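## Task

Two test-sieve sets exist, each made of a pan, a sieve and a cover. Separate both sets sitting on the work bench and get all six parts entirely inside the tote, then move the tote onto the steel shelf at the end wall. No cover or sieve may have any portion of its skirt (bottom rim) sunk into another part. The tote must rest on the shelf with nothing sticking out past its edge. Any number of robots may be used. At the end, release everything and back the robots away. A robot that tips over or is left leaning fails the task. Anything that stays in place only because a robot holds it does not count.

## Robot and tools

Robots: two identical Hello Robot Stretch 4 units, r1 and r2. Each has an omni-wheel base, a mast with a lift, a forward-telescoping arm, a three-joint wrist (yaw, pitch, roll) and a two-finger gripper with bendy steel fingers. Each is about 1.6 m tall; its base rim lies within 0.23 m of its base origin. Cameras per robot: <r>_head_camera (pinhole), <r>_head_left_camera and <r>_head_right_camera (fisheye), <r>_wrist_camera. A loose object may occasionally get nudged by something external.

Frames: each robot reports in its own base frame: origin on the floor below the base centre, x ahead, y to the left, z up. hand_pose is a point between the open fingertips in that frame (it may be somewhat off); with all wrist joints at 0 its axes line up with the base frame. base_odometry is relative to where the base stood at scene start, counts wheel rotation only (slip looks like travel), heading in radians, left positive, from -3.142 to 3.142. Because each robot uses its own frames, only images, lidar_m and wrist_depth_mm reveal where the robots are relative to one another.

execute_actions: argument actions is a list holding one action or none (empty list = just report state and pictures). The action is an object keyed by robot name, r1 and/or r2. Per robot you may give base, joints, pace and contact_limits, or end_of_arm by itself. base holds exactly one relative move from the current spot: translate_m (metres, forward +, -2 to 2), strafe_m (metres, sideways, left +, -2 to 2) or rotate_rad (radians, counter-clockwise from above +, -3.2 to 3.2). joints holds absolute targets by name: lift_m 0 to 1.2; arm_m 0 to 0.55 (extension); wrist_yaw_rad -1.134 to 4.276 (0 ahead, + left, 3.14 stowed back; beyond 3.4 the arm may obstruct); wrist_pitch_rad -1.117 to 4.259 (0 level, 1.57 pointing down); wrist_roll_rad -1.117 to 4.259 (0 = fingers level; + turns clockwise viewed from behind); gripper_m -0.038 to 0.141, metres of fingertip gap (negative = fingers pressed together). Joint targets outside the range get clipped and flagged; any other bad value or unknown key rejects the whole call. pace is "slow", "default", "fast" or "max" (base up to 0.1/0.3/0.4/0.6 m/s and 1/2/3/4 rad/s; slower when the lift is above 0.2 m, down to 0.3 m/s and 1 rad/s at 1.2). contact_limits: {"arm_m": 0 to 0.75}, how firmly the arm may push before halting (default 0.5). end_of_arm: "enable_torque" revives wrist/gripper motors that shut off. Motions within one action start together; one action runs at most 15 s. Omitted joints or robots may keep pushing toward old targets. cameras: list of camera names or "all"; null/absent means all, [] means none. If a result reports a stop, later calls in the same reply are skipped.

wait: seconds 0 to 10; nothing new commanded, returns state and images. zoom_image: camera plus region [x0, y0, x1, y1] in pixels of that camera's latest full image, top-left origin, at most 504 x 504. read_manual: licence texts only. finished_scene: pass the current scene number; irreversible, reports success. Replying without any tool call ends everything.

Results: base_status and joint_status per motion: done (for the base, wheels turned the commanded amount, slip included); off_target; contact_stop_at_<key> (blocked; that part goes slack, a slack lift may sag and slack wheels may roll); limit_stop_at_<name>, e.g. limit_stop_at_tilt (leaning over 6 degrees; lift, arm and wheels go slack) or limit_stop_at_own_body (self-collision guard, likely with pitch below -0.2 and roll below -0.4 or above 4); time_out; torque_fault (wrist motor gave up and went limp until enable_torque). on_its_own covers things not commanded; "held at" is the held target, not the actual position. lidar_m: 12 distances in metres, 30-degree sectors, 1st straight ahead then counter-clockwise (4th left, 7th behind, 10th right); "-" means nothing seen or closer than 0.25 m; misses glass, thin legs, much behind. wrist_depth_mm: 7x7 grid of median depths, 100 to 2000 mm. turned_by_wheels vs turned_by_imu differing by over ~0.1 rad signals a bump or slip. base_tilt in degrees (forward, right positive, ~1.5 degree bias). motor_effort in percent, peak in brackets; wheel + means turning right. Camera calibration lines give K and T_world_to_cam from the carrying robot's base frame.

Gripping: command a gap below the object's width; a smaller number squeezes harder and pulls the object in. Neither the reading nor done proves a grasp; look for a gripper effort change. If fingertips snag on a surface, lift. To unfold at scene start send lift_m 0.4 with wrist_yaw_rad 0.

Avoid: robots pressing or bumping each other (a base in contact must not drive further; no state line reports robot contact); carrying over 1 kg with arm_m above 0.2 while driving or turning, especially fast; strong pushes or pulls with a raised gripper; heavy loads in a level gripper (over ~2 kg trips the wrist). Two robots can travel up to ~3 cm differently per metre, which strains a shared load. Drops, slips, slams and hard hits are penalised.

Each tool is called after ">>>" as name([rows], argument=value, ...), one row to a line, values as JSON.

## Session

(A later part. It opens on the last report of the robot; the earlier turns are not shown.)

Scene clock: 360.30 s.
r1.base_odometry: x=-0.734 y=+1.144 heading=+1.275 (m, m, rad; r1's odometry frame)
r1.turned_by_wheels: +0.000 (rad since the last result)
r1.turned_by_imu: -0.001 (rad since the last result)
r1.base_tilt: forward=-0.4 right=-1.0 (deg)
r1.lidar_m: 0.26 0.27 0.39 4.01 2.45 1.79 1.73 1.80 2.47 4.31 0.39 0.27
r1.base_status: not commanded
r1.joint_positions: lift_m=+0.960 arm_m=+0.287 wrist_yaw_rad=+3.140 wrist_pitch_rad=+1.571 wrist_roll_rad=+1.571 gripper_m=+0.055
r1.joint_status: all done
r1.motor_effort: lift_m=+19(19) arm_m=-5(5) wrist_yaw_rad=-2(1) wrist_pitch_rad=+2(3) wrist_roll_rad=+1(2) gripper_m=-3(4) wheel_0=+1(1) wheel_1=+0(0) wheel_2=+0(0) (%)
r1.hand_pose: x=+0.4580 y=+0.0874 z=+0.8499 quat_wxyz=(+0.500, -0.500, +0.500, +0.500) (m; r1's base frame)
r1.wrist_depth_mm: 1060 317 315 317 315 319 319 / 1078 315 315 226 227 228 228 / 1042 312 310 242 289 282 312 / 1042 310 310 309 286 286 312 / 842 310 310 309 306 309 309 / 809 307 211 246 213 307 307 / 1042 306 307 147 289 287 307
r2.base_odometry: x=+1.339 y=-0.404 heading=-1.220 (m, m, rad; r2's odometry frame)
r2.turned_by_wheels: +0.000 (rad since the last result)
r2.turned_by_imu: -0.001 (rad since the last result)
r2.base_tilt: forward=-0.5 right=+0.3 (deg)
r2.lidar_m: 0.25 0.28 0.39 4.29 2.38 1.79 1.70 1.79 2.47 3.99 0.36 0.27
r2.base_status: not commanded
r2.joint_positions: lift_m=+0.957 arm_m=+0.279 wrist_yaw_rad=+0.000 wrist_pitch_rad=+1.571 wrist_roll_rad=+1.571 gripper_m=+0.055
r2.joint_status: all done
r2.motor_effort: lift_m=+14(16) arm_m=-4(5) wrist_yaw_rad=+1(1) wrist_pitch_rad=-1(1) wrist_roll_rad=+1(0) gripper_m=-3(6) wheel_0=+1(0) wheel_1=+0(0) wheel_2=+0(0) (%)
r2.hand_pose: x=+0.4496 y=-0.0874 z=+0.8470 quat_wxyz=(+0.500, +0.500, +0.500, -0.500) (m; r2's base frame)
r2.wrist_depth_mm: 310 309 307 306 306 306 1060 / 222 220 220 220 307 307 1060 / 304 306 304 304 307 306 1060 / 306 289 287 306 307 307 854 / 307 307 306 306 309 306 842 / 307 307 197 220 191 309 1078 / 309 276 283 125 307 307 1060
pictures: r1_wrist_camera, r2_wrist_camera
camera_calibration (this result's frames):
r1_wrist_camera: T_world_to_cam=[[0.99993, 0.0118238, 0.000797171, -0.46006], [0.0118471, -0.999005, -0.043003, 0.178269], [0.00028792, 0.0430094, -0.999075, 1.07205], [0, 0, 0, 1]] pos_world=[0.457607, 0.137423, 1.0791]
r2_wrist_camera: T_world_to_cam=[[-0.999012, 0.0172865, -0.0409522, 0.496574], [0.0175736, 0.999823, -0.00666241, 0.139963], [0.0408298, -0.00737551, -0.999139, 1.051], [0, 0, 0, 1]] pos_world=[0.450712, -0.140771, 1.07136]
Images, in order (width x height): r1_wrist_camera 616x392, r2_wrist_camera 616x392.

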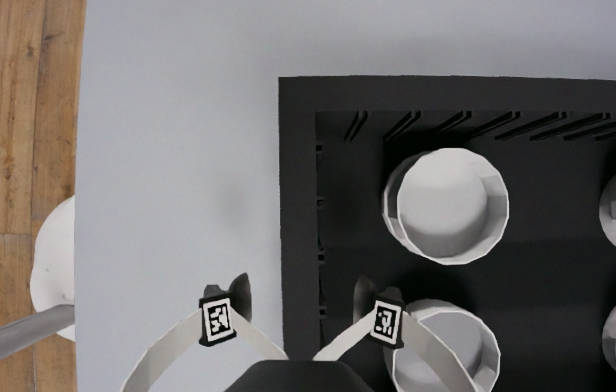

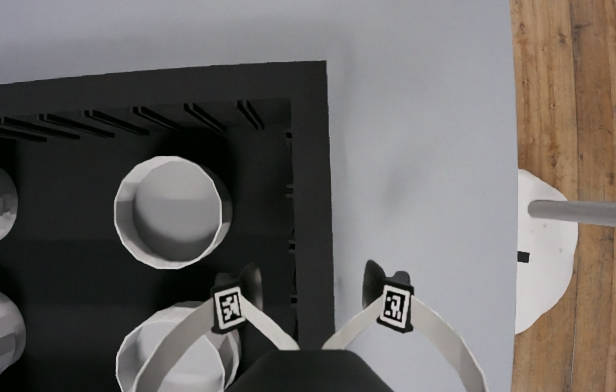

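>>> execute_actions([
  {"r1": {"joints": {"gripper_m": -0.012}}, "r2": {"joints": {"gripper_m": -0.012}}},
], cameras=["r1_wrist_camera", "r2_wrist_camera"])

Scene clock: 366.03 s.
r1.base_odometry: x=-0.734 y=+1.144 heading=+1.275 (m, m, rad; r1's odometry frame)
r1.turned_by_wheels: +0.000 (rad since the last result)
r1.turned_by_imu: -0.001 (rad since the last result)
r1.base_tilt: forward=-0.3 right=-1.0 (deg)
r1.lidar_m: 0.25 0.27 0.38 4.03 2.42 1.79 1.74 1.81 2.48 4.30 0.37 0.28
r1.base_status: not commanded
r1.joint_positions: lift_m=+0.960 arm_m=+0.287 wrist_yaw_rad=+3.140 wrist_pitch_rad=+1.572 wrist_roll_rad=+1.571 gripper_m=-0.011
r1.joint_status: all done
r1.motor_effort: lift_m=+20(20) arm_m=-5(5) wrist_yaw_rad=-2(2) wrist_pitch_rad=-1(2) wrist_roll_rad=+2(2) gripper_m=-24(22) wheel_0=+1(1) wheel_1=+0(0) wheel_2=+0(0) (%)
r1.hand_pose: x=+0.4583 y=+0.0874 z=+0.8498 quat_wxyz=(+0.501, -0.500, +0.500, +0.499) (m; r1's base frame)
r1.wrist_depth_mm: 1078 315 317 314 317 317 319 / 1060 312 314 218 218 219 219 / 1078 310 312 243 282 282 304 / 1060 310 309 300 279 278 301 / 842 307 309 301 300 277 300 / 809 307 206 214 260 298 300 / 1025 228 304 214 281 273 298
r2.base_odometry: x=+1.339 y=-0.404 heading=-1.220 (m, m, rad; r2's odometry frame)
r2.turned_by_wheels: +0.000 (rad since the last result)
r2.turned_by_imu: -0.001 (rad since the last result)
r2.base_tilt: forward=-0.4 right=+0.3 (deg)
r2.lidar_m: 0.25 0.26 0.39 4.28 2.41 1.77 1.70 1.77 2.50 3.98 0.37 0.28
r2.base_status: not commanded
r2.joint_positions: lift_m=+0.957 arm_m=+0.279 wrist_yaw_rad=+0.000 wrist_pitch_rad=+1.570 wrist_roll_rad=+1.571 gripper_m=-0.011
r2.joint_status: all done
r2.motor_effort: lift_m=+16(16) arm_m=-5(4) wrist_yaw_rad=+1(1) wrist_pitch_rad=+3(2) wrist_roll_rad=+0(0) gripper_m=-16(22) wheel_0=+0(0) wheel_1=+0(0) wheel_2=-1(1) (%)
r2.hand_pose: x=+0.4500 y=-0.0874 z=+0.8469 quat_wxyz=(+0.500, +0.500, +0.500, -0.500) (m; r2's base frame)
r2.wrist_depth_mm: 310 309 307 307 304 306 1060 / 212 211 210 210 306 306 1060 / 298 298 296 276 304 306 1060 / 300 279 279 297 306 306 842 / 298 298 298 211 306 307 854 / 301 300 183 211 182 307 1078 / 300 251 276 123 307 306 1060
pictures: r1_wrist_camera, r2_wrist_camera
camera_calibration (this result's frames):
r1_wrist_camera: T_world_to_cam=[[0.999923, 0.0122407, 0.00202241, -0.461473], [0.0123164, -0.999, -0.0429861, 0.178028], [0.0014942, 0.0430077, -0.999074, 1.07135], [0, 0, 0, 1]] pos_world=[0.457644, 0.137423, 1.07894]
r2_wrist_camera: T_world_to_cam=[[-0.998956, 0.0172867, -0.0422765, 0.498045], [0.0175827, 0.999823, -0.00663907, 0.139932], [0.0421543, -0.00737548, -0.999084, 1.05021], [0, 0, 0, 1]] pos_world=[0.450794, -0.140771, 1.07123]
Images, in order (width x height): r1_wrist_camera 616x392, r2_wrist_camera 616x392.

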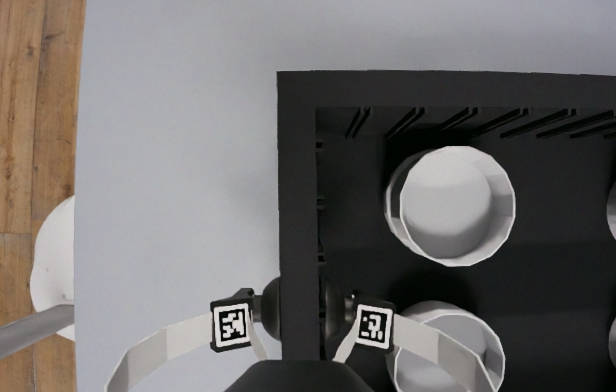

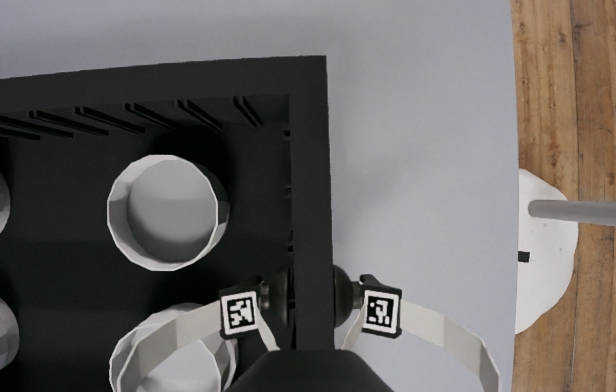

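>>> execute_actions([
  {"r1": {"base": {"strafe_m": 1.0}, "joints": {"lift_m": 1.02}}, "r2": {"base": {"strafe_m": -1.0}, "joints": {"lift_m": 1.017}}},
], cameras=["r1_wrist_camera", "r2_wrist_camera", "r1_head_camera", "r1_head_left_camera"])

Scene clock: 376.13 s.
r1.base_odometry: x=-1.690 y=+1.435 heading=+1.275 (m, m, rad; r1's odometry frame)
r1.turned_by_wheels: +0.000 (rad since the last result)
r1.turned_by_imu: +0.002 (rad since the last result)
r1.base_tilt: forward=-0.4 right=-1.0 (deg)
r1.lidar_m: 0.44 0.47 3.12 3.02 2.47 1.78 1.71 1.82 2.49 1.04 0.39 0.32
r1.base_status: done
r1.joint_positions: lift_m=+1.020 arm_m=+0.287 wrist_yaw_rad=+3.141 wrist_pitch_rad=+1.569 wrist_roll_rad=+1.570 gripper_m=-0.011
r1.joint_status: all done
r1.motor_effort: lift_m=+25(28) arm_m=-5(5) wrist_yaw_rad=-3(5) wrist_pitch_rad=+9(9) wrist_roll_rad=+2(3) gripper_m=-25(23) wheel_0=+2(10) wheel_1=+2(11) wheel_2=+0(8) (%)
r1.hand_pose: x=+0.4572 y=+0.0874 z=+0.9094 quat_wxyz=(+0.500, -0.499, +0.501, +0.500) (m; r1's base frame)
r1.wrist_depth_mm: 1138 1118 1138 1118 1118 1138 1138 / 1118 1138 1138 218 218 218 217 / 1118 1118 1118 243 281 277 301 / 1098 904 1118 301 277 277 301 / 904 904 1118 300 298 277 300 / 904 891 206 214 273 297 298 / 1098 891 1098 213 279 279 297
r2.base_odometry: x=+0.400 y=-0.748 heading=-1.220 (m, m, rad; r2's odometry frame)
r2.turned_by_wheels: +0.000 (rad since the last result)
r2.turned_by_imu: +0.000 (rad since the last result)
r2.base_tilt: forward=-0.4 right=+0.4 (deg)
r2.lidar_m: 0.40 0.29 0.36 1.09 2.41 1.77 1.70 1.79 2.49 3.00 3.10 0.46
r2.base_status: done
r2.joint_positions: lift_m=+1.017 arm_m=+0.279 wrist_yaw_rad=-0.001 wrist_pitch_rad=+1.573 wrist_roll_rad=+1.571 gripper_m=-0.011
r2.joint_status: all done
r2.motor_effort: lift_m=+22(27) arm_m=-4(4) wrist_yaw_rad=+3(3) wrist_pitch_rad=-5(5) wrist_roll_rad=+0(0) gripper_m=-19(18) wheel_0=-1(9) wheel_1=+2(7) wheel_2=-2(0) (%)
r2.hand_pose: x=+0.4489 y=-0.0874 z=+0.9064 quat_wxyz=(+0.499, +0.500, +0.500, -0.501) (m; r2's base frame)
r2.wrist_depth_mm: 1138 1138 1118 1118 1138 1118 1118 / 211 211 210 210 1138 1118 1118 / 298 296 294 279 1138 1118 1138 / 297 279 279 210 1138 904 1025 / 297 297 298 212 1138 904 904 / 298 298 187 211 184 917 1160 / 300 256 276 130 1138 1118 1098
pictures: r1_head_camera, r1_head_left_camera, r1_wrist_camera, r2_wrist_camera
camera_calibration (this result's frames):
r1_wrist_camera: T_world_to_cam=[[0.999912, 0.0132148, -0.00139285, -0.457409], [0.0131427, -0.998987, -0.043033, 0.180271], [-0.00196012, 0.0430109, -0.999073, 1.13252], [0, 0, 0, 1]] pos_world=[0.457219, 0.137423, 1.13859]
r2_wrist_camera: T_world_to_cam=[[-0.99907, 0.0180102, -0.0391746, 0.496786], [0.018286, 0.99981, -0.00669385, 0.140078], [0.0390466, -0.00740397, -0.99921, 1.11117], [0, 0, 0, 1]] pos_world=[0.450376, -0.140772, 1.13069]
Images, in order (width x height): r1_head_camera 420x560, r1_head_left_camera 420x672, r1_wrist_camera 616x392, r2_wrist_camera 616x392.

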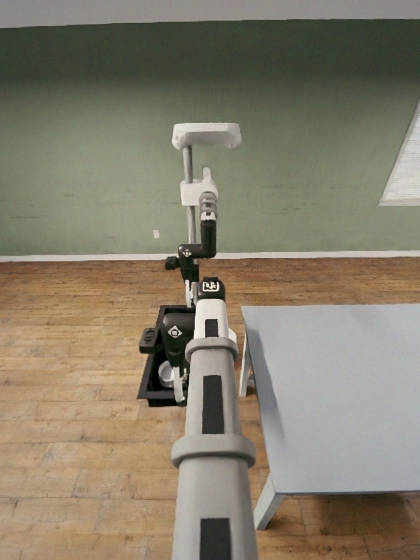

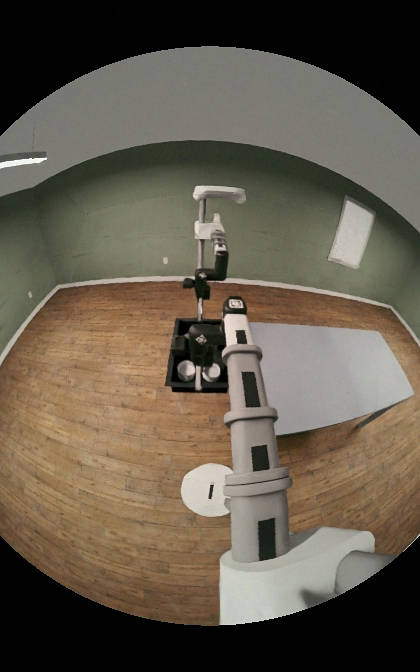

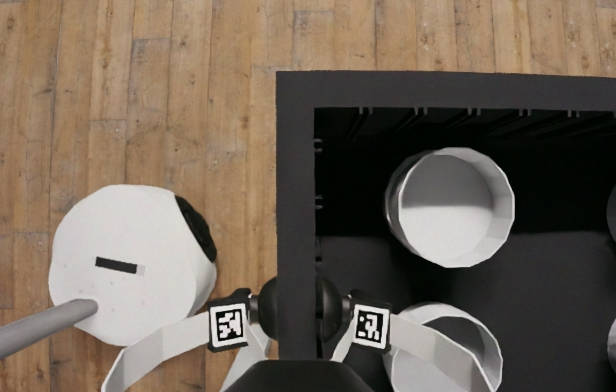

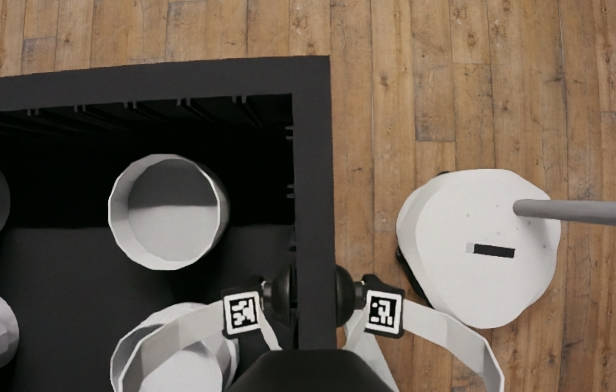

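>>> execute_actions([
  {"r1": {"base": {"strafe_m": 1.5}, "joints": {"arm_m": 0.28}}, "r2": {"base": {"strafe_m": -1.5}, "joints": {"arm_m": 0.272}}},
], cameras=["r1_wrist_camera", "r2_wrist_camera", "r1_head_left_camera", "r2_head_right_camera"])

Scene clock: 393.33 s.
r1.base_odometry: x=-3.125 y=+1.872 heading=+1.275 (m, m, rad; r1's odometry frame)
r1.turned_by_wheels: +0.000 (rad since the last result)
r1.turned_by_imu: +0.002 (rad since the last result)
r1.base_tilt: forward=-0.3 right=-1.0 (deg)
r1.lidar_m: 0.45 0.47 1.57 1.51 2.05 1.79 1.72 1.78 2.48 1.69 1.74 3.15
r1.base_status: done
r1.joint_positions: lift_m=+1.020 arm_m=+0.281 wrist_yaw_rad=+3.140 wrist_pitch_rad=+1.570 wrist_roll_rad=+1.570 gripper_m=-0.011
r1.joint_status: all done
r1.motor_effort: lift_m=+25(25) arm_m=-5(7) wrist_yaw_rad=-3(6) wrist_pitch_rad=+4(8) wrist_roll_rad=+2(1) gripper_m=-23(24) wheel_0=+1(9) wheel_1=+0(8) wheel_2=+0(1) (%)
r1.hand_pose: x=+0.4518 y=+0.0874 z=+0.9094 quat_wxyz=(+0.500, -0.500, +0.500, +0.500) (m; r1's base frame)
r1.wrist_depth_mm: 1118 1118 1138 1118 1118 1118 1118 / 1118 1118 1118 218 218 218 218 / 1118 1118 1118 242 281 273 301 / 1118 904 1118 303 278 278 301 / 904 904 1098 300 300 277 300 / 904 891 206 214 262 298 298 / 1098 535 1078 213 279 270 298
r2.base_odometry: x=-1.009 y=-1.263 heading=-1.220 (m, m, rad; r2's odometry frame)
r2.turned_by_wheels: +0.000 (rad since the last result)
r2.turned_by_imu: +0.000 (rad since the last result)
r2.base_tilt: forward=-0.4 right=+0.3 (deg)
r2.lidar_m: 0.40 3.07 1.75 1.68 2.46 1.80 1.71 1.84 1.99 1.46 1.52 0.45
r2.base_status: done
r2.joint_positions: lift_m=+1.017 arm_m=+0.273 wrist_yaw_rad=+0.000 wrist_pitch_rad=+1.571 wrist_roll_rad=+1.571 gripper_m=-0.011
r2.joint_status: all done
r2.motor_effort: lift_m=+22(22) arm_m=-4(6) wrist_yaw_rad=+1(3) wrist_pitch_rad=-2(11) wrist_roll_rad=-1(0) gripper_m=-19(20) wheel_0=+0(8) wheel_1=+0(6) wheel_2=-1(2) (%)
r2.hand_pose: x=+0.4435 y=-0.0874 z=+0.9064 quat_wxyz=(+0.500, +0.500, +0.500, -0.500) (m; r2's base frame)
r2.wrist_depth_mm: 1118 1118 1118 1118 1118 1118 1118 / 211 211 210 210 1138 1118 1098 / 298 297 298 296 1118 1118 1138 / 298 281 281 211 1138 917 1118 / 298 298 297 211 1078 917 904 / 298 298 184 211 183 917 1118 / 300 257 274 122 1118 1098 1118
pictures: r1_head_left_camera, r1_wrist_camera, r2_head_right_camera, r2_wrist_camera
camera_calibration (this result's frames):
r1_wrist_camera: T_world_to_cam=[[0.999921, 0.0125859, 0.000140747, -0.453319], [0.0125803, -0.998995, -0.043012, 0.180579], [-0.00040074, 0.0430103, -0.999075, 1.13182], [0, 0, 0, 1]] pos_world=[0.451465, 0.137423, 1.13861]
r2_wrist_camera: T_world_to_cam=[[-0.999014, 0.0178913, -0.0406389, 0.492604], [0.0181768, 0.999813, -0.00666808, 0.140204], [0.040512, -0.00740019, -0.999152, 1.11069], [0, 0, 0, 1]] pos_world=[0.444573, -0.140772, 1.13071]
Images, in order (width x height): r1_head_left_camera 420x672, r1_wrist_camera 616x392, r2_head_right_camera 420x672, r2_wrist_camera 616x392.

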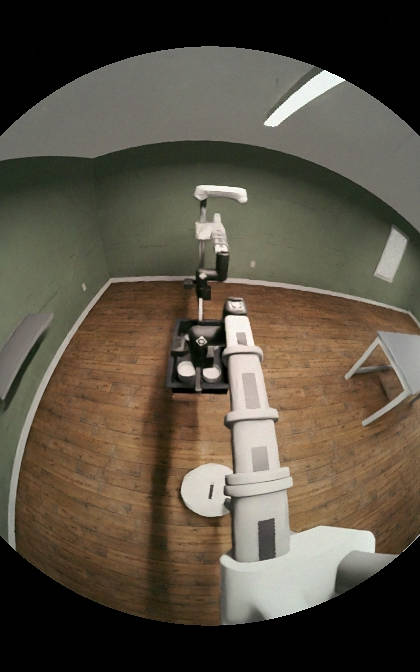

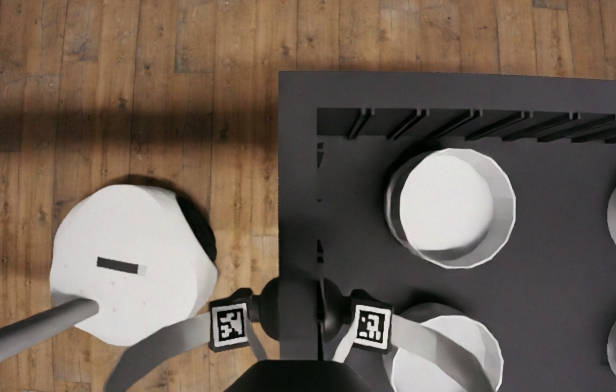

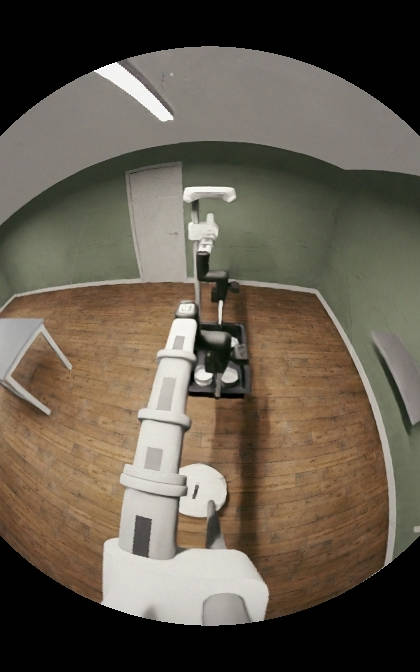

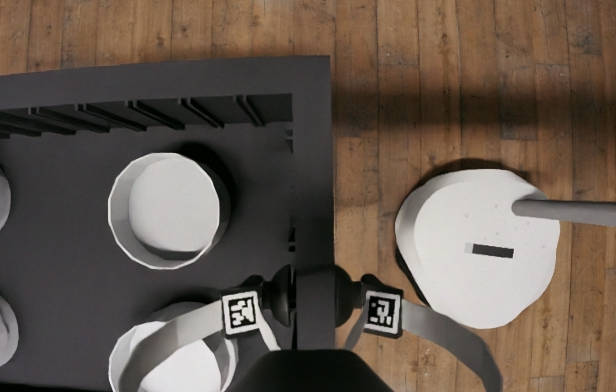

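>>> execute_actions([
  {"r1": {"base": {"strafe_m": 1.15}, "joints": {"arm_m": 0.276}}, "r2": {"base": {"strafe_m": -1.15}, "joints": {"arm_m": 0.268}}},
], cameras=["r1_wrist_camera", "r2_wrist_camera", "r1_head_left_camera", "r2_head_right_camera"])

Scene clock: 406.63 s.
r1.base_odometry: x=-4.225 y=+2.207 heading=+1.275 (m, m, rad; r1's odometry frame)
r1.turned_by_wheels: +0.000 (rad since the last result)
r1.turned_by_imu: +0.001 (rad since the last result)
r1.base_tilt: forward=-0.4 right=-1.0 (deg)
r1.lidar_m: 0.43 0.46 0.42 0.79 0.84 1.17 1.71 1.79 2.41 2.85 2.95 3.16
r1.base_status: done
r1.joint_positions: lift_m=+1.020 arm_m=+0.277 wrist_yaw_rad=+3.140 wrist_pitch_rad=+1.571 wrist_roll_rad=+1.570 gripper_m=-0.011
r1.joint_status: all done
r1.motor_effort: lift_m=+24(24) arm_m=-5(4) wrist_yaw_rad=-1(2) wrist_pitch_rad=+2(6) wrist_roll_rad=+1(1) gripper_m=-24(24) wheel_0=+1(8) wheel_1=+2(8) wheel_2=+0(3) (%)
r1.hand_pose: x=+0.4482 y=+0.0874 z=+0.9094 quat_wxyz=(+0.500, -0.500, +0.500, +0.500) (m; r1's base frame)
r1.wrist_depth_mm: 1138 1118 1138 1138 778 768 413 / 1118 1118 1118 218 217 218 218 / 1118 1118 1118 242 281 271 301 / 1098 904 1098 300 277 278 303 / 904 904 1118 294 300 277 301 / 891 891 207 213 264 300 298 / 1078 530 1098 213 279 270 297
r2.base_odometry: x=-2.089 y=-1.657 heading=-1.220 (m, m, rad; r2's odometry frame)
r2.turned_by_wheels: +0.000 (rad since the last result)
r2.turned_by_imu: +0.000 (rad since the last result)
r2.base_tilt: forward=-0.5 right=+0.3 (deg)
r2.lidar_m: 0.39 3.07 2.92 2.81 2.48 1.78 1.74 1.11 0.78 0.54 0.34 0.46
r2.base_status: done
r2.joint_positions: lift_m=+1.017 arm_m=+0.269 wrist_yaw_rad=+0.000 wrist_pitch_rad=+1.570 wrist_roll_rad=+1.571 gripper_m=-0.011
r2.joint_status: all done
r2.motor_effort: lift_m=+22(22) arm_m=-5(2) wrist_yaw_rad=+1(2) wrist_pitch_rad=+1(8) wrist_roll_rad=-1(1) gripper_m=-22(18) wheel_0=-2(8) wheel_1=+2(5) wheel_2=-1(3) (%)
r2.hand_pose: x=+0.4399 y=-0.0874 z=+0.9064 quat_wxyz=(+0.500, +0.500, +0.500, -0.500) (m; r2's base frame)
r2.wrist_depth_mm: 1118 1138 1118 1118 1118 1118 1118 / 211 211 210 210 1118 1118 1118 / 296 297 297 296 1118 1118 1098 / 298 281 279 211 1118 904 1118 / 298 297 297 211 1025 917 1025 / 300 300 183 212 183 904 1138 / 300 259 276 122 1160 1138 1138
pictures: r1_head_left_camera, r1_wrist_camera, r2_head_right_camera, r2_wrist_camera
camera_calibration (this result's frames):
r1_wrist_camera: T_world_to_cam=[[0.999925, 0.0121646, 0.00124321, -0.450695], [0.0122068, -0.999001, -0.0429968, 0.180778], [0.00071893, 0.0430088, -0.999074, 1.13133], [0, 0, 0, 1]] pos_world=[0.447642, 0.137423, 1.13862]
r2_wrist_camera: T_world_to_cam=[[-0.998967, 0.017732, -0.0418281, 0.490069], [0.0180254, 0.999815, -0.00664675, 0.140317], [0.0417026, -0.00739385, -0.999103, 1.11028], [0, 0, 0, 1]] pos_world=[0.440732, -0.140772, 1.13072]
Images, in order (width x height): r1_head_left_camera 420x672, r1_wrist_camera 616x392, r2_head_right_camera 420x672, r2_wrist_camera 616x392.

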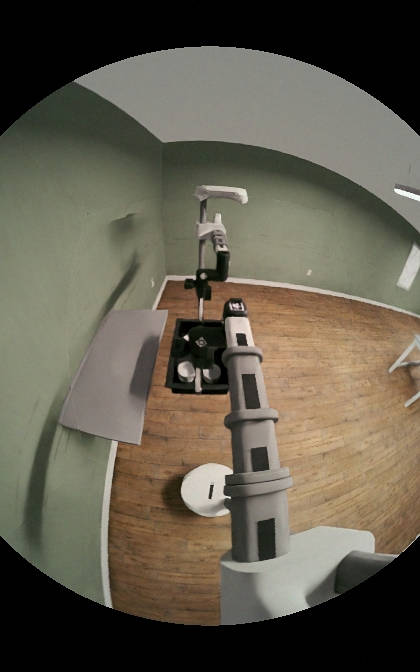

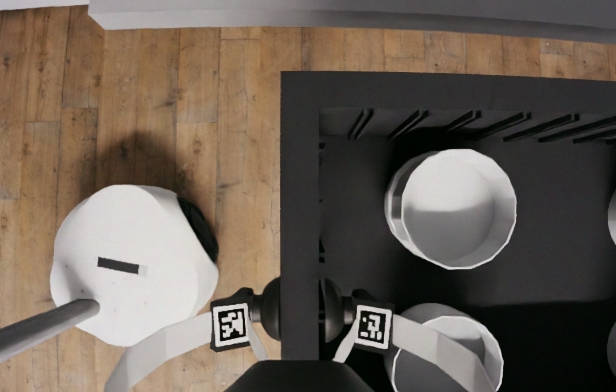

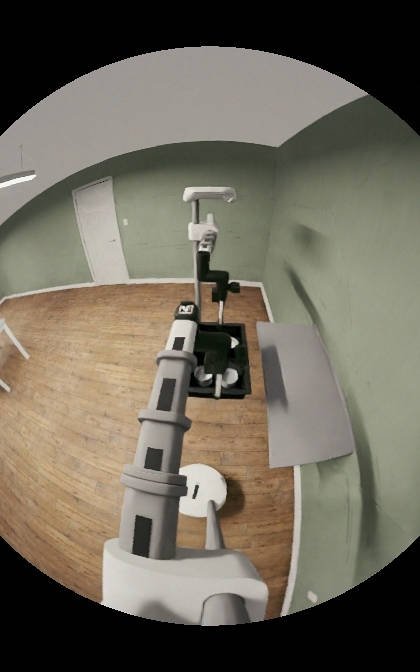

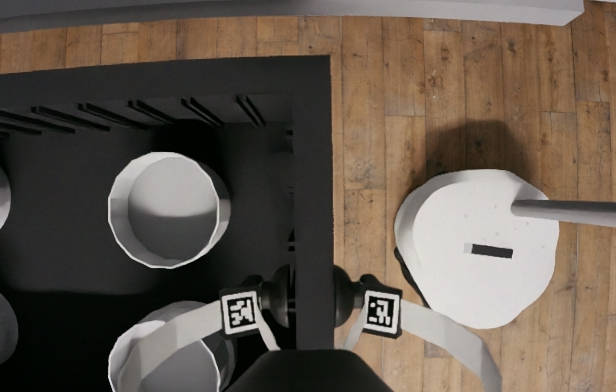

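>>> execute_actions([
  {"r1": {"base": {"strafe_m": 0.45}}, "r2": {"base": {"strafe_m": -0.45}}},
], cameras=["r1_wrist_camera", "r2_wrist_camera", "r1_head_left_camera", "r2_head_right_camera"])

Scene clock: 440.97 s.
r1.base_odometry: x=-4.656 y=+2.338 heading=+1.276 (m, m, rad; r1's odometry frame)
r1.turned_by_wheels: +0.000 (rad since the last result)
r1.turned_by_imu: +0.000 (rad since the last result)
r1.base_tilt: forward=-0.3 right=-1.0 (deg)
r1.lidar_m: 0.25 0.25 0.33 0.34 0.36 0.53 1.44 1.78 2.46 3.30 3.43 0.26
r1.base_status: done
r1.joint_positions: lift_m=+1.020 arm_m=+0.277 wrist_yaw_rad=+3.140 wrist_pitch_rad=+1.570 wrist_roll_rad=+1.570 gripper_m=-0.011
r1.joint_status: not commanded
r1.motor_effort: lift_m=+24(24) arm_m=-5(5) wrist_yaw_rad=-2(1) wrist_pitch_rad=+4(4) wrist_roll_rad=+2(2) gripper_m=-23(24) wheel_0=+2(9) wheel_1=+2(9) wheel_2=+0(2) (%)
r1.hand_pose: x=+0.4478 y=+0.0874 z=+0.9094 quat_wxyz=(+0.500, -0.500, +0.500, +0.500) (m; r1's base frame)
r1.wrist_depth_mm: 442 377 375 375 375 375 377 / 615 373 375 217 217 218 218 / 1060 370 370 241 281 270 301 / 1118 370 368 301 277 277 301 / 904 368 368 300 300 276 300 / 798 364 207 214 264 298 298 / 1098 259 364 213 281 278 298
r2.base_odometry: x=-2.512 y=-1.812 heading=-1.220 (m, m, rad; r2's odometry frame)
r2.turned_by_wheels: +0.000 (rad since the last result)
r2.turned_by_imu: -0.001 (rad since the last result)
r2.base_tilt: forward=-0.5 right=+0.3 (deg)
r2.lidar_m: 0.25 0.25 3.41 3.28 2.48 1.83 1.20 0.42 0.31 0.29 0.25 0.25
r2.base_status: done
r2.joint_positions: lift_m=+1.017 arm_m=+0.269 wrist_yaw_rad=+0.000 wrist_pitch_rad=+1.571 wrist_roll_rad=+1.571 gripper_m=-0.011
r2.joint_status: not commanded
r2.motor_effort: lift_m=+22(22) arm_m=-4(4) wrist_yaw_rad=+2(3) wrist_pitch_rad=-2(1) wrist_roll_rad=-2(1) gripper_m=-18(21) wheel_0=-2(8) wheel_1=+2(5) wheel_2=-1(0) (%)
r2.hand_pose: x=+0.4395 y=-0.0874 z=+0.9064 quat_wxyz=(+0.500, +0.500, +0.500, -0.500) (m; r2's base frame)
r2.wrist_depth_mm: 366 366 366 366 366 366 362 / 211 211 210 211 364 364 364 / 298 297 296 281 364 366 366 / 297 279 279 210 366 366 364 / 298 297 298 211 364 366 364 / 300 298 184 211 183 366 366 / 303 258 274 122 368 364 366
pictures: r1_head_left_camera, r1_wrist_camera, r2_head_right_camera, r2_wrist_camera
camera_calibration (this result's frames):
r1_wrist_camera: T_world_to_cam=[[0.999923, 0.0123829, 0.000370918, -0.449611], [0.0123874, -0.998998, -0.0430088, 0.180712], [-0.000162029, 0.0430101, -0.999075, 1.13173], [0, 0, 0, 1]] pos_world=[0.447521, 0.137423, 1.13863]
r2_wrist_camera: T_world_to_cam=[[-0.998997, 0.018068, -0.0409624, 0.48901], [0.0183558, 0.999809, -0.00666233, 0.140191], [0.0408342, -0.00740755, -0.999138, 1.11071], [0, 0, 0, 1]] pos_world=[0.440591, -0.140772, 1.13072]
Images, in order (width x height): r1_head_left_camera 420x672, r1_wrist_camera 616x392, r2_head_right_camera 420x672, r2_wrist_camera 616x392.

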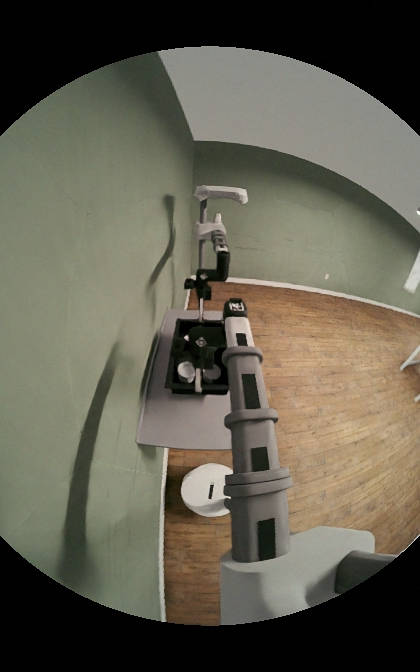

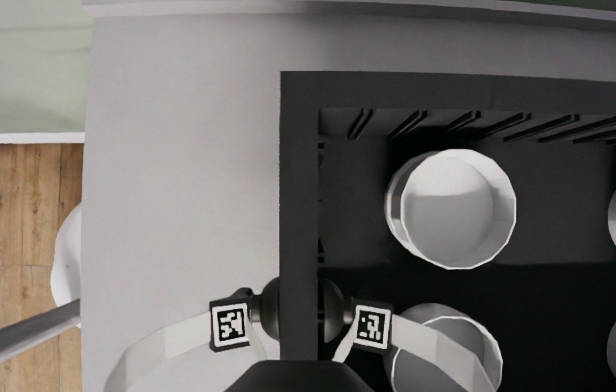

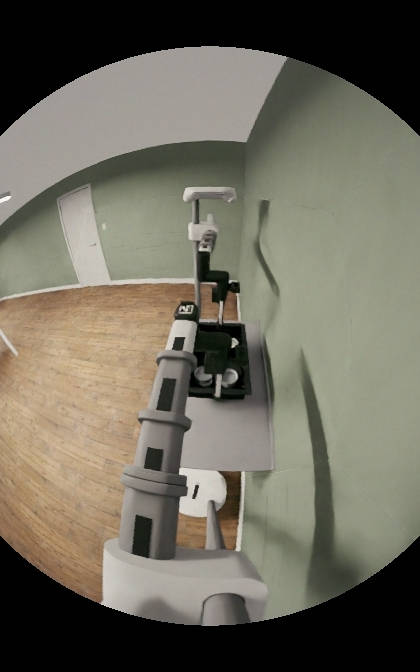

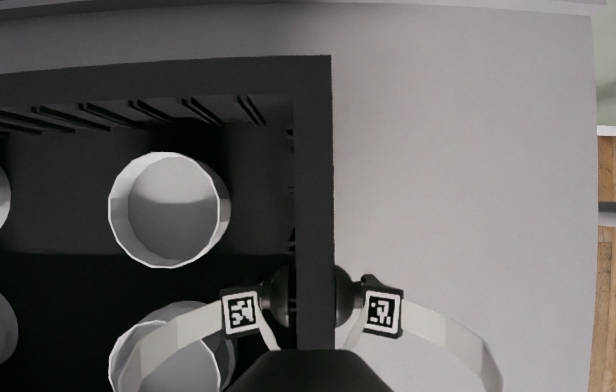

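>>> execute_actions([
  {"r1": {"joints": {"lift_m": 0.958}}, "r2": {"joints": {"lift_m": 0.955}}},
], cameras=["r1_wrist_camera", "r2_wrist_camera"])

Scene clock: 449.40 s.
r1.base_odometry: x=-4.656 y=+2.338 heading=+1.276 (m, m, rad; r1's odometry frame)
r1.turned_by_wheels: +0.000 (rad since the last result)
r1.turned_by_imu: -0.001 (rad since the last result)
r1.base_tilt: forward=-0.4 right=-1.0 (deg)
r1.lidar_m: 0.25 0.25 0.32 0.35 0.37 0.51 1.45 1.78 2.48 3.30 3.43 0.25
r1.base_status: not commanded
r1.joint_positions: lift_m=+0.958 arm_m=+0.277 wrist_yaw_rad=+3.140 wrist_pitch_rad=+1.570 wrist_roll_rad=+1.570 gripper_m=-0.011
r1.joint_status: all done
r1.motor_effort: lift_m=+21(21) arm_m=-5(5) wrist_yaw_rad=-2(2) wrist_pitch_rad=+4(4) wrist_roll_rad=+2(1) gripper_m=-24(24) wheel_0=+2(2) wheel_1=+2(2) wheel_2=+0(0) (%)
r1.hand_pose: x=+0.4478 y=+0.0874 z=+0.8477 quat_wxyz=(+0.500, -0.500, +0.500, +0.500) (m; r1's base frame)
r1.wrist_depth_mm: 312 314 314 314 314 314 314 / 312 312 312 218 218 218 218 / 309 309 309 241 298 270 301 / 309 309 309 301 278 278 303 / 306 309 307 298 300 276 300 / 304 306 207 214 264 298 300 / 304 228 304 213 279 278 298
r2.base_odometry: x=-2.512 y=-1.812 heading=-1.221 (m, m, rad; r2's odometry frame)
r2.turned_by_wheels: +0.000 (rad since the last result)
r2.turned_by_imu: -0.001 (rad since the last result)
r2.base_tilt: forward=-0.4 right=+0.4 (deg)
r2.lidar_m: 0.25 0.25 3.40 3.29 2.48 1.82 1.21 0.47 0.30 0.29 0.25 0.25
r2.base_status: not commanded
r2.joint_positions: lift_m=+0.955 arm_m=+0.269 wrist_yaw_rad=+0.000 wrist_pitch_rad=+1.571 wrist_roll_rad=+1.571 gripper_m=-0.011
r2.joint_status: all done
r2.motor_effort: lift_m=+16(18) arm_m=-4(4) wrist_yaw_rad=+3(2) wrist_pitch_rad=-2(1) wrist_roll_rad=-1(1) gripper_m=-20(22) wheel_0=-2(2) wheel_1=+2(2) wheel_2=-1(1) (%)
r2.hand_pose: x=+0.4395 y=-0.0874 z=+0.8449 quat_wxyz=(+0.500, +0.500, +0.500, -0.500) (m; r2's base frame)
r2.wrist_depth_mm: 304 304 304 304 303 303 303 / 211 210 211 210 303 303 303 / 297 297 296 278 306 301 303 / 300 281 279 211 304 303 303 / 300 297 297 211 306 304 303 / 300 298 184 211 185 304 304 / 298 257 276 122 306 303 303
pictures: r1_wrist_camera, r2_wrist_camera
camera_calibration (this result's frames):
r1_wrist_camera: T_world_to_cam=[[0.999923, 0.0123987, 0.00034541, -0.449555], [0.0124021, -0.998998, -0.0430092, 0.178052], [-0.000188193, 0.0430101, -0.999075, 1.07009], [0, 0, 0, 1]] pos_world=[0.447513, 0.137423, 1.07691]
r2_wrist_camera: T_world_to_cam=[[-0.999001, 0.0181057, -0.0408671, 0.48638], [0.018393, 0.999809, -0.00666405, 0.139767], [0.0407386, -0.00740905, -0.999142, 1.04931], [0, 0, 0, 1]] pos_world=[0.440576, -0.140772, 1.06922]
Images, in order (width x height): r1_wrist_camera 616x392, r2_wrist_camera 616x392.

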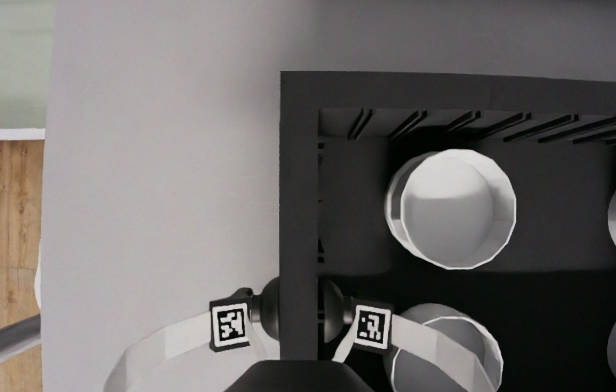

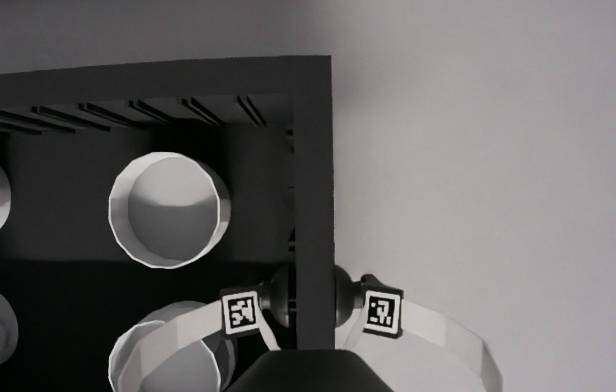

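>>> execute_actions([
  {"r1": {"joints": {"gripper_m": 0.055}, "pace": "slow"}, "r2": {"joints": {"gripper_m": 0.055}, "pace": "slow"}},
], cameras=["r1_wrist_camera", "r2_wrist_camera"])

>>> execute_actions([
  {"r1": {"joints": {"lift_m": 1.05}}, "r2": {"joints": {"lift_m": 1.05}}},
], cameras=["r1_wrist_camera", "r2_wrist_camera"])

Scene clock: 457.87 s.
r1.base_odometry: x=-4.656 y=+2.338 heading=+1.276 (m, m, rad; r1's odometry frame)
r1.turned_by_wheels: +0.000 (rad since the last result)
r1.turned_by_imu: -0.001 (rad since the last result)
r1.base_tilt: forward=-0.4 right=-1.0 (deg)
r1.lidar_m: 0.25 0.25 0.33 0.33 0.36 0.50 1.45 1.77 2.46 3.29 3.44 0.25
r1.base_status: not commanded
r1.joint_positions: lift_m=+0.958 arm_m=+0.277 wrist_yaw_rad=+3.140 wrist_pitch_rad=+1.571 wrist_roll_rad=+1.571 gripper_m=+0.055
r1.joint_status: all done
r1.motor_effort: lift_m=+21(20) arm_m=-5(5) wrist_yaw_rad=-1(1) wrist_pitch_rad=+4(6) wrist_roll_rad=+2(2) gripper_m=-3(24) wheel_0=+2(2) wheel_1=+2(2) wheel_2=+0(0) (%)
r1.hand_pose: x=+0.4479 y=+0.0874 z=+0.8477 quat_wxyz=(+0.500, -0.500, +0.500, +0.500) (m; r1's base frame)
r1.wrist_depth_mm: 315 315 315 317 315 315 317 / 312 314 312 225 225 225 225 / 310 310 310 240 294 283 301 / 309 309 307 307 286 285 309 / 307 307 307 306 306 306 307 / 304 306 211 220 213 304 306 / 303 304 303 147 286 286 304
r2.base_odometry: x=-2.512 y=-1.812 heading=-1.220 (m, m, rad; r2's odometry frame)
r2.turned_by_wheels: +0.000 (rad since the last result)
r2.turned_by_imu: -0.001 (rad since the last result)
r2.base_tilt: forward=-0.4 right=+0.4 (deg)
r2.lidar_m: 0.25 0.25 3.41 3.28 2.48 1.82 1.22 0.47 0.32 0.30 0.25 0.25
r2.base_status: not commanded
r2.joint_positions: lift_m=+0.955 arm_m=+0.269 wrist_yaw_rad=+0.000 wrist_pitch_rad=+1.571 wrist_roll_rad=+1.571 gripper_m=+0.055
r2.joint_status: all done
r2.motor_effort: lift_m=+16(15) arm_m=-4(4) wrist_yaw_rad=+2(2) wrist_pitch_rad=-2(4) wrist_roll_rad=-1(1) gripper_m=-8(22) wheel_0=-2(2) wheel_1=+2(2) wheel_2=-1(1) (%)
r2.hand_pose: x=+0.4394 y=-0.0874 z=+0.8449 quat_wxyz=(+0.500, +0.500, +0.500, -0.500) (m; r2's base frame)
r2.wrist_depth_mm: 309 307 306 307 304 306 304 / 219 219 219 216 306 303 304 / 304 303 303 268 306 304 304 / 303 286 286 304 306 304 303 / 304 304 304 282 306 306 303 / 307 301 198 219 191 306 306 / 306 277 279 124 304 306 304
pictures: r1_wrist_camera, r2_wrist_camera
camera_calibration (this result's frames):
r1_wrist_camera: T_world_to_cam=[[0.999924, 0.0123004, 0.000425272, -0.449636], [0.0123074, -0.998999, -0.043008, 0.178093], [-0.000104172, 0.04301, -0.999075, 1.07005], [0, 0, 0, 1]] pos_world=[0.447522, 0.137423, 1.07691]
r2_wrist_camera: T_world_to_cam=[[-0.999012, 0.0181059, -0.0405848, 0.486064], [0.0183912, 0.999809, -0.00666913, 0.139773], [0.0404563, -0.00740894, -0.999154, 1.04945], [0, 0, 0, 1]] pos_world=[0.440556, -0.140772, 1.06922]
Images, in order (width x height): r1_wrist_camera 616x392, r2_wrist_camera 616x392.

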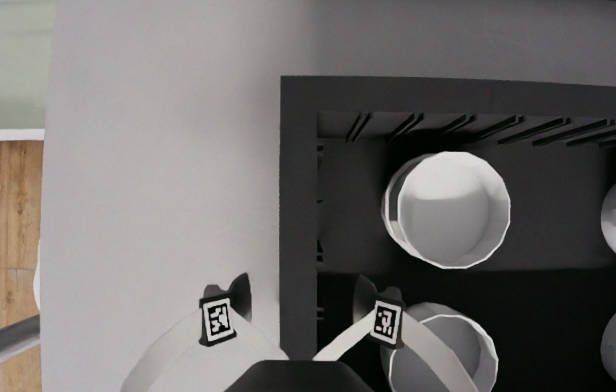

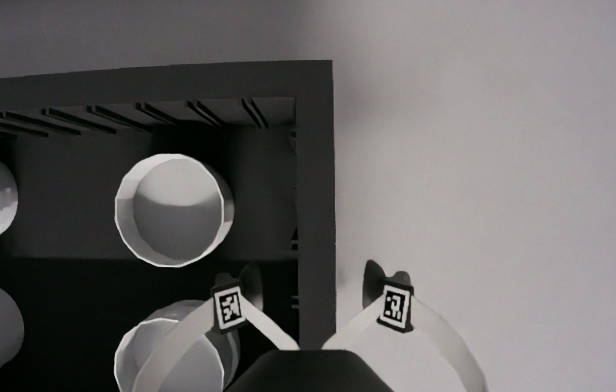

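Scene clock: 459.27 s.
r1.base_odometry: x=-4.656 y=+2.338 heading=+1.276 (m, m, rad; r1's odometry frame)
r1.turned_by_wheels: +0.000 (rad since the last result)
r1.turned_by_imu: +0.000 (rad since the last result)
r1.base_tilt: forward=-0.4 right=-1.0 (deg)
r1.lidar_m: 0.25 0.25 0.33 0.33 0.37 0.53 1.46 1.77 2.46 3.29 3.44 0.26
r1.base_status: not commanded
r1.joint_positions: lift_m=+1.050 arm_m=+0.277 wrist_yaw_rad=+3.140 wrist_pitch_rad=+1.571 wrist_roll_rad=+1.571 gripper_m=+0.055
r1.joint_status: all done
r1.motor_effort: lift_m=+23(25) arm_m=-5(5) wrist_yaw_rad=-2(1) wrist_pitch_rad=+3(3) wrist_roll_rad=+2(1) gripper_m=-3(4) wheel_0=+1(2) wheel_1=+2(2) wheel_2=+0(0) (%)
r1.hand_pose: x=+0.4479 y=+0.0874 z=+0.9395 quat_wxyz=(+0.500, -0.500, +0.500, +0.500) (m; r1's base frame)
r1.wrist_depth_mm: 442 404 407 407 404 402 404 / 615 404 407 407 407 404 407 / 1060 402 402 317 315 317 351 / 1138 399 399 397 375 399 397 / 1118 397 397 394 397 397 397 / 917 394 211 397 213 397 384 / 1118 394 394 147 375 394 392
r2.base_odometry: x=-2.512 y=-1.812 heading=-1.220 (m, m, rad; r2's odometry frame)
r2.turned_by_wheels: +0.000 (rad since the last result)
r2.turned_by_imu: +0.000 (rad since the last result)
r2.base_tilt: forward=-0.4 right=+0.4 (deg)
r2.lidar_m: 0.25 0.25 3.41 3.26 2.49 1.84 1.20 0.44 0.33 0.31 0.25 0.25
r2.base_status: not commanded
r2.joint_positions: lift_m=+1.050 arm_m=+0.269 wrist_yaw_rad=+0.000 wrist_pitch_rad=+1.571 wrist_roll_rad=+1.571 gripper_m=+0.055
r2.joint_status: all done
r2.motor_effort: lift_m=+22(24) arm_m=-4(4) wrist_yaw_rad=+2(3) wrist_pitch_rad=-2(2) wrist_roll_rad=-1(1) gripper_m=+0(2) wheel_0=-2(2) wheel_1=+2(2) wheel_2=-1(1) (%)
r2.hand_pose: x=+0.4395 y=-0.0874 z=+0.9394 quat_wxyz=(+0.500, +0.500, +0.500, -0.500) (m; r2's base frame)
r2.wrist_depth_mm: 404 402 399 399 397 397 397 / 404 402 399 397 399 402 397 / 334 347 382 394 399 399 397 / 377 399 382 399 397 399 399 / 402 402 399 397 402 397 397 / 382 402 197 399 191 399 399 / 399 377 368 124 397 397 399
pictures: r1_wrist_camera, r2_wrist_camera
camera_calibration (this result's frames):
r1_wrist_camera: T_world_to_cam=[[0.999924, 0.0122981, 0.000549596, -0.449825], [0.0123103, -0.998999, -0.0430064, 0.182037], [0.000020151, 0.0430099, -0.999075, 1.16169], [0, 0, 0, 1]] pos_world=[0.447527, 0.137423, 1.16869]
r2_wrist_camera: T_world_to_cam=[[-0.999007, 0.0180931, -0.0407214, 0.490064], [0.0183794, 0.999809, -0.00666667, 0.140406], [0.040593, -0.00740848, -0.999148, 1.14384], [0, 0, 0, 1]] pos_world=[0.440565, -0.140772, 1.16376]
Images, in order (width x height): r1_wrist_camera 616x392, r2_wrist_camera 616x392.

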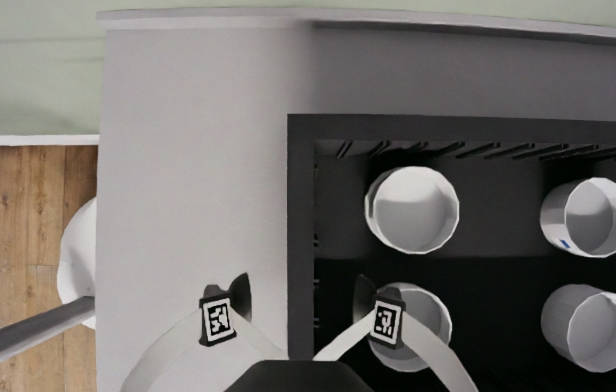

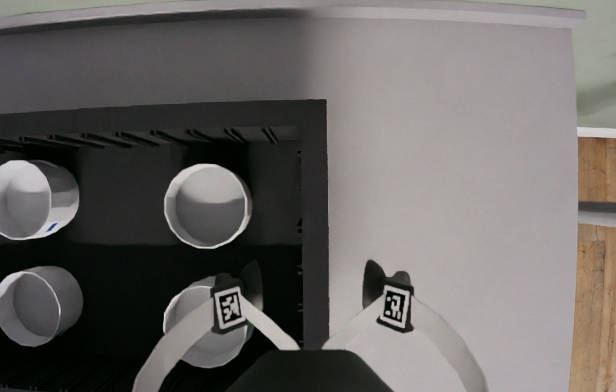

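>>> execute_actions([
  {"r1": {"base": {"translate_m": -0.4}, "joints": {"arm_m": 0.0}}, "r2": {"base": {"translate_m": -0.4}, "joints": {"arm_m": 0.0}}},
], cameras=["r1_head_camera", "r2_head_camera", "r1_head_right_camera", "r2_head_left_camera"])

Scene clock: 465.00 s.
r1.base_odometry: x=-4.772 y=+1.956 heading=+1.275 (m, m, rad; r1's odometry frame)
r1.turned_by_wheels: +0.000 (rad since the last result)
r1.turned_by_imu: -0.002 (rad since the last result)
r1.base_tilt: forward=-0.4 right=-1.0 (deg)
r1.lidar_m: 0.60 0.52 0.37 0.34 0.37 0.51 1.30 1.35 1.87 3.37 3.42 3.56
r1.base_status: done
r1.joint_positions: lift_m=+1.050 arm_m=+0.002 wrist_yaw_rad=+3.140 wrist_pitch_rad=+1.571 wrist_roll_rad=+1.571 gripper_m=+0.055
r1.joint_status: all done
r1.motor_effort: lift_m=+24(23) arm_m=-5(9) wrist_yaw_rad=-1(2) wrist_pitch_rad=+3(4) wrist_roll_rad=+1(3) gripper_m=-3(4) wheel_0=-1(8) wheel_1=-3(9) wheel_2=+2(15) (%)
r1.hand_pose: x=+0.1726 y=+0.0874 z=+0.9396 quat_wxyz=(+0.500, -0.500, +0.500, +0.500) (m; r1's base frame)
r1.wrist_depth_mm: 462 459 462 462 455 442 439 / 634 647 661 654 640 627 609 / 1098 1098 1118 1098 1078 1078 1078 / 1118 1138 946 1160 1138 1160 1160 / 1138 1138 931 946 1118 1138 1160 / 1118 1118 210 1138 213 1118 1138 / 1098 500 1138 147 1138 1138 1138
r2.base_odometry: x=-2.649 y=-1.436 heading=-1.220 (m, m, rad; r2's odometry frame)
r2.turned_by_wheels: +0.000 (rad since the last result)
r2.turned_by_imu: -0.002 (rad since the last result)
r2.base_tilt: forward=-0.5 right=+0.4 (deg)
r2.lidar_m: 0.51 3.49 3.42 3.35 1.90 1.41 1.15 0.48 0.31 0.29 0.30 0.46
r2.base_status: done
r2.joint_positions: lift_m=+1.050 arm_m=+0.001 wrist_yaw_rad=+0.000 wrist_pitch_rad=+1.571 wrist_roll_rad=+1.571 gripper_m=+0.055
r2.joint_status: all done
r2.motor_effort: lift_m=+22(22) arm_m=-4(6) wrist_yaw_rad=+1(2) wrist_pitch_rad=-1(3) wrist_roll_rad=-1(1) gripper_m=-2(2) wheel_0=+1(4) wheel_1=+0(7) wheel_2=-1(6) (%)
r2.hand_pose: x=+0.1716 y=-0.0874 z=+0.9394 quat_wxyz=(+0.500, +0.500, +0.500, -0.500) (m; r2's base frame)
r2.wrist_depth_mm: 427 427 430 439 436 424 430 / 603 627 654 654 647 627 609 / 1138 1138 1160 1160 1138 1160 1160 / 1182 1160 1160 1138 946 1160 1160 / 1205 1138 1160 946 946 1160 1138 / 1182 1182 197 1160 191 1160 1160 / 1182 1160 1160 124 1182 1160 1160
pictures: r1_head_camera, r1_head_right_camera, r2_head_camera, r2_head_left_camera
Images, in order (width x height): r1_head_camera 420x560, r1_head_right_camera 420x672, r2_head_camera 420x560, r2_head_left_camera 420x672.

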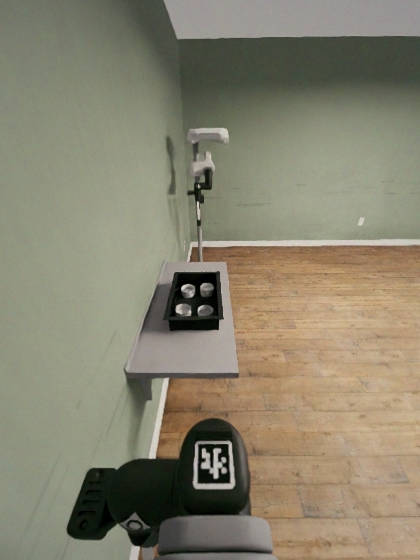

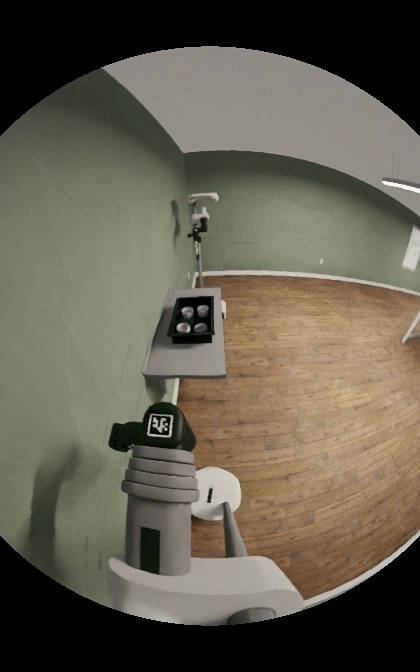

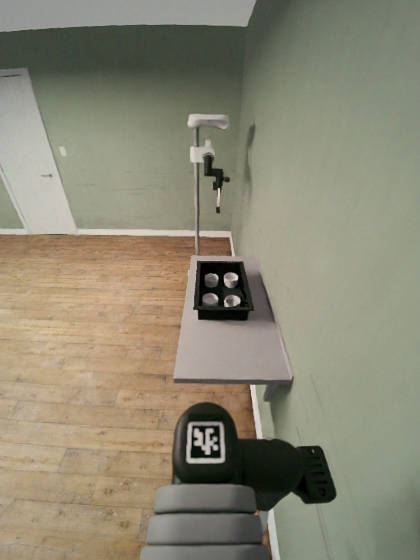

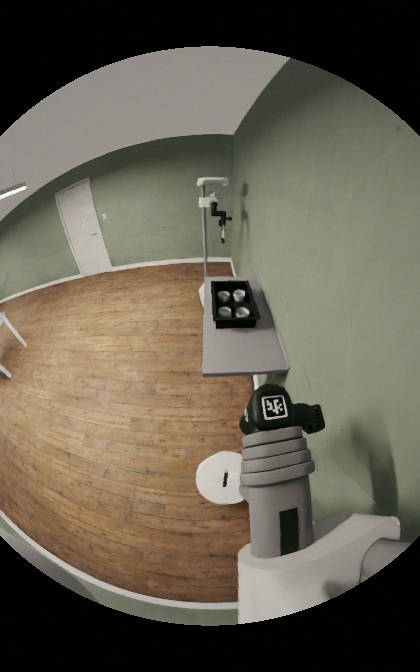

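>>> zoom_image(camera="r1_head_camera", region=[110, 240, 270, 400])

Region (110, 240, 270, 400) of r1_head_camera's 420x560 image, scaled by 3.150, with more detail than that image has.

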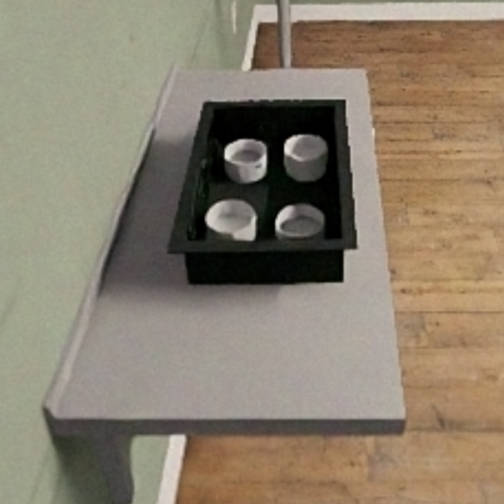

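The tote sits fully on the shelf with all six parts inside, and both robots are clear.

>>> finished_scene(scene=2)

The scene is finished: the task was done.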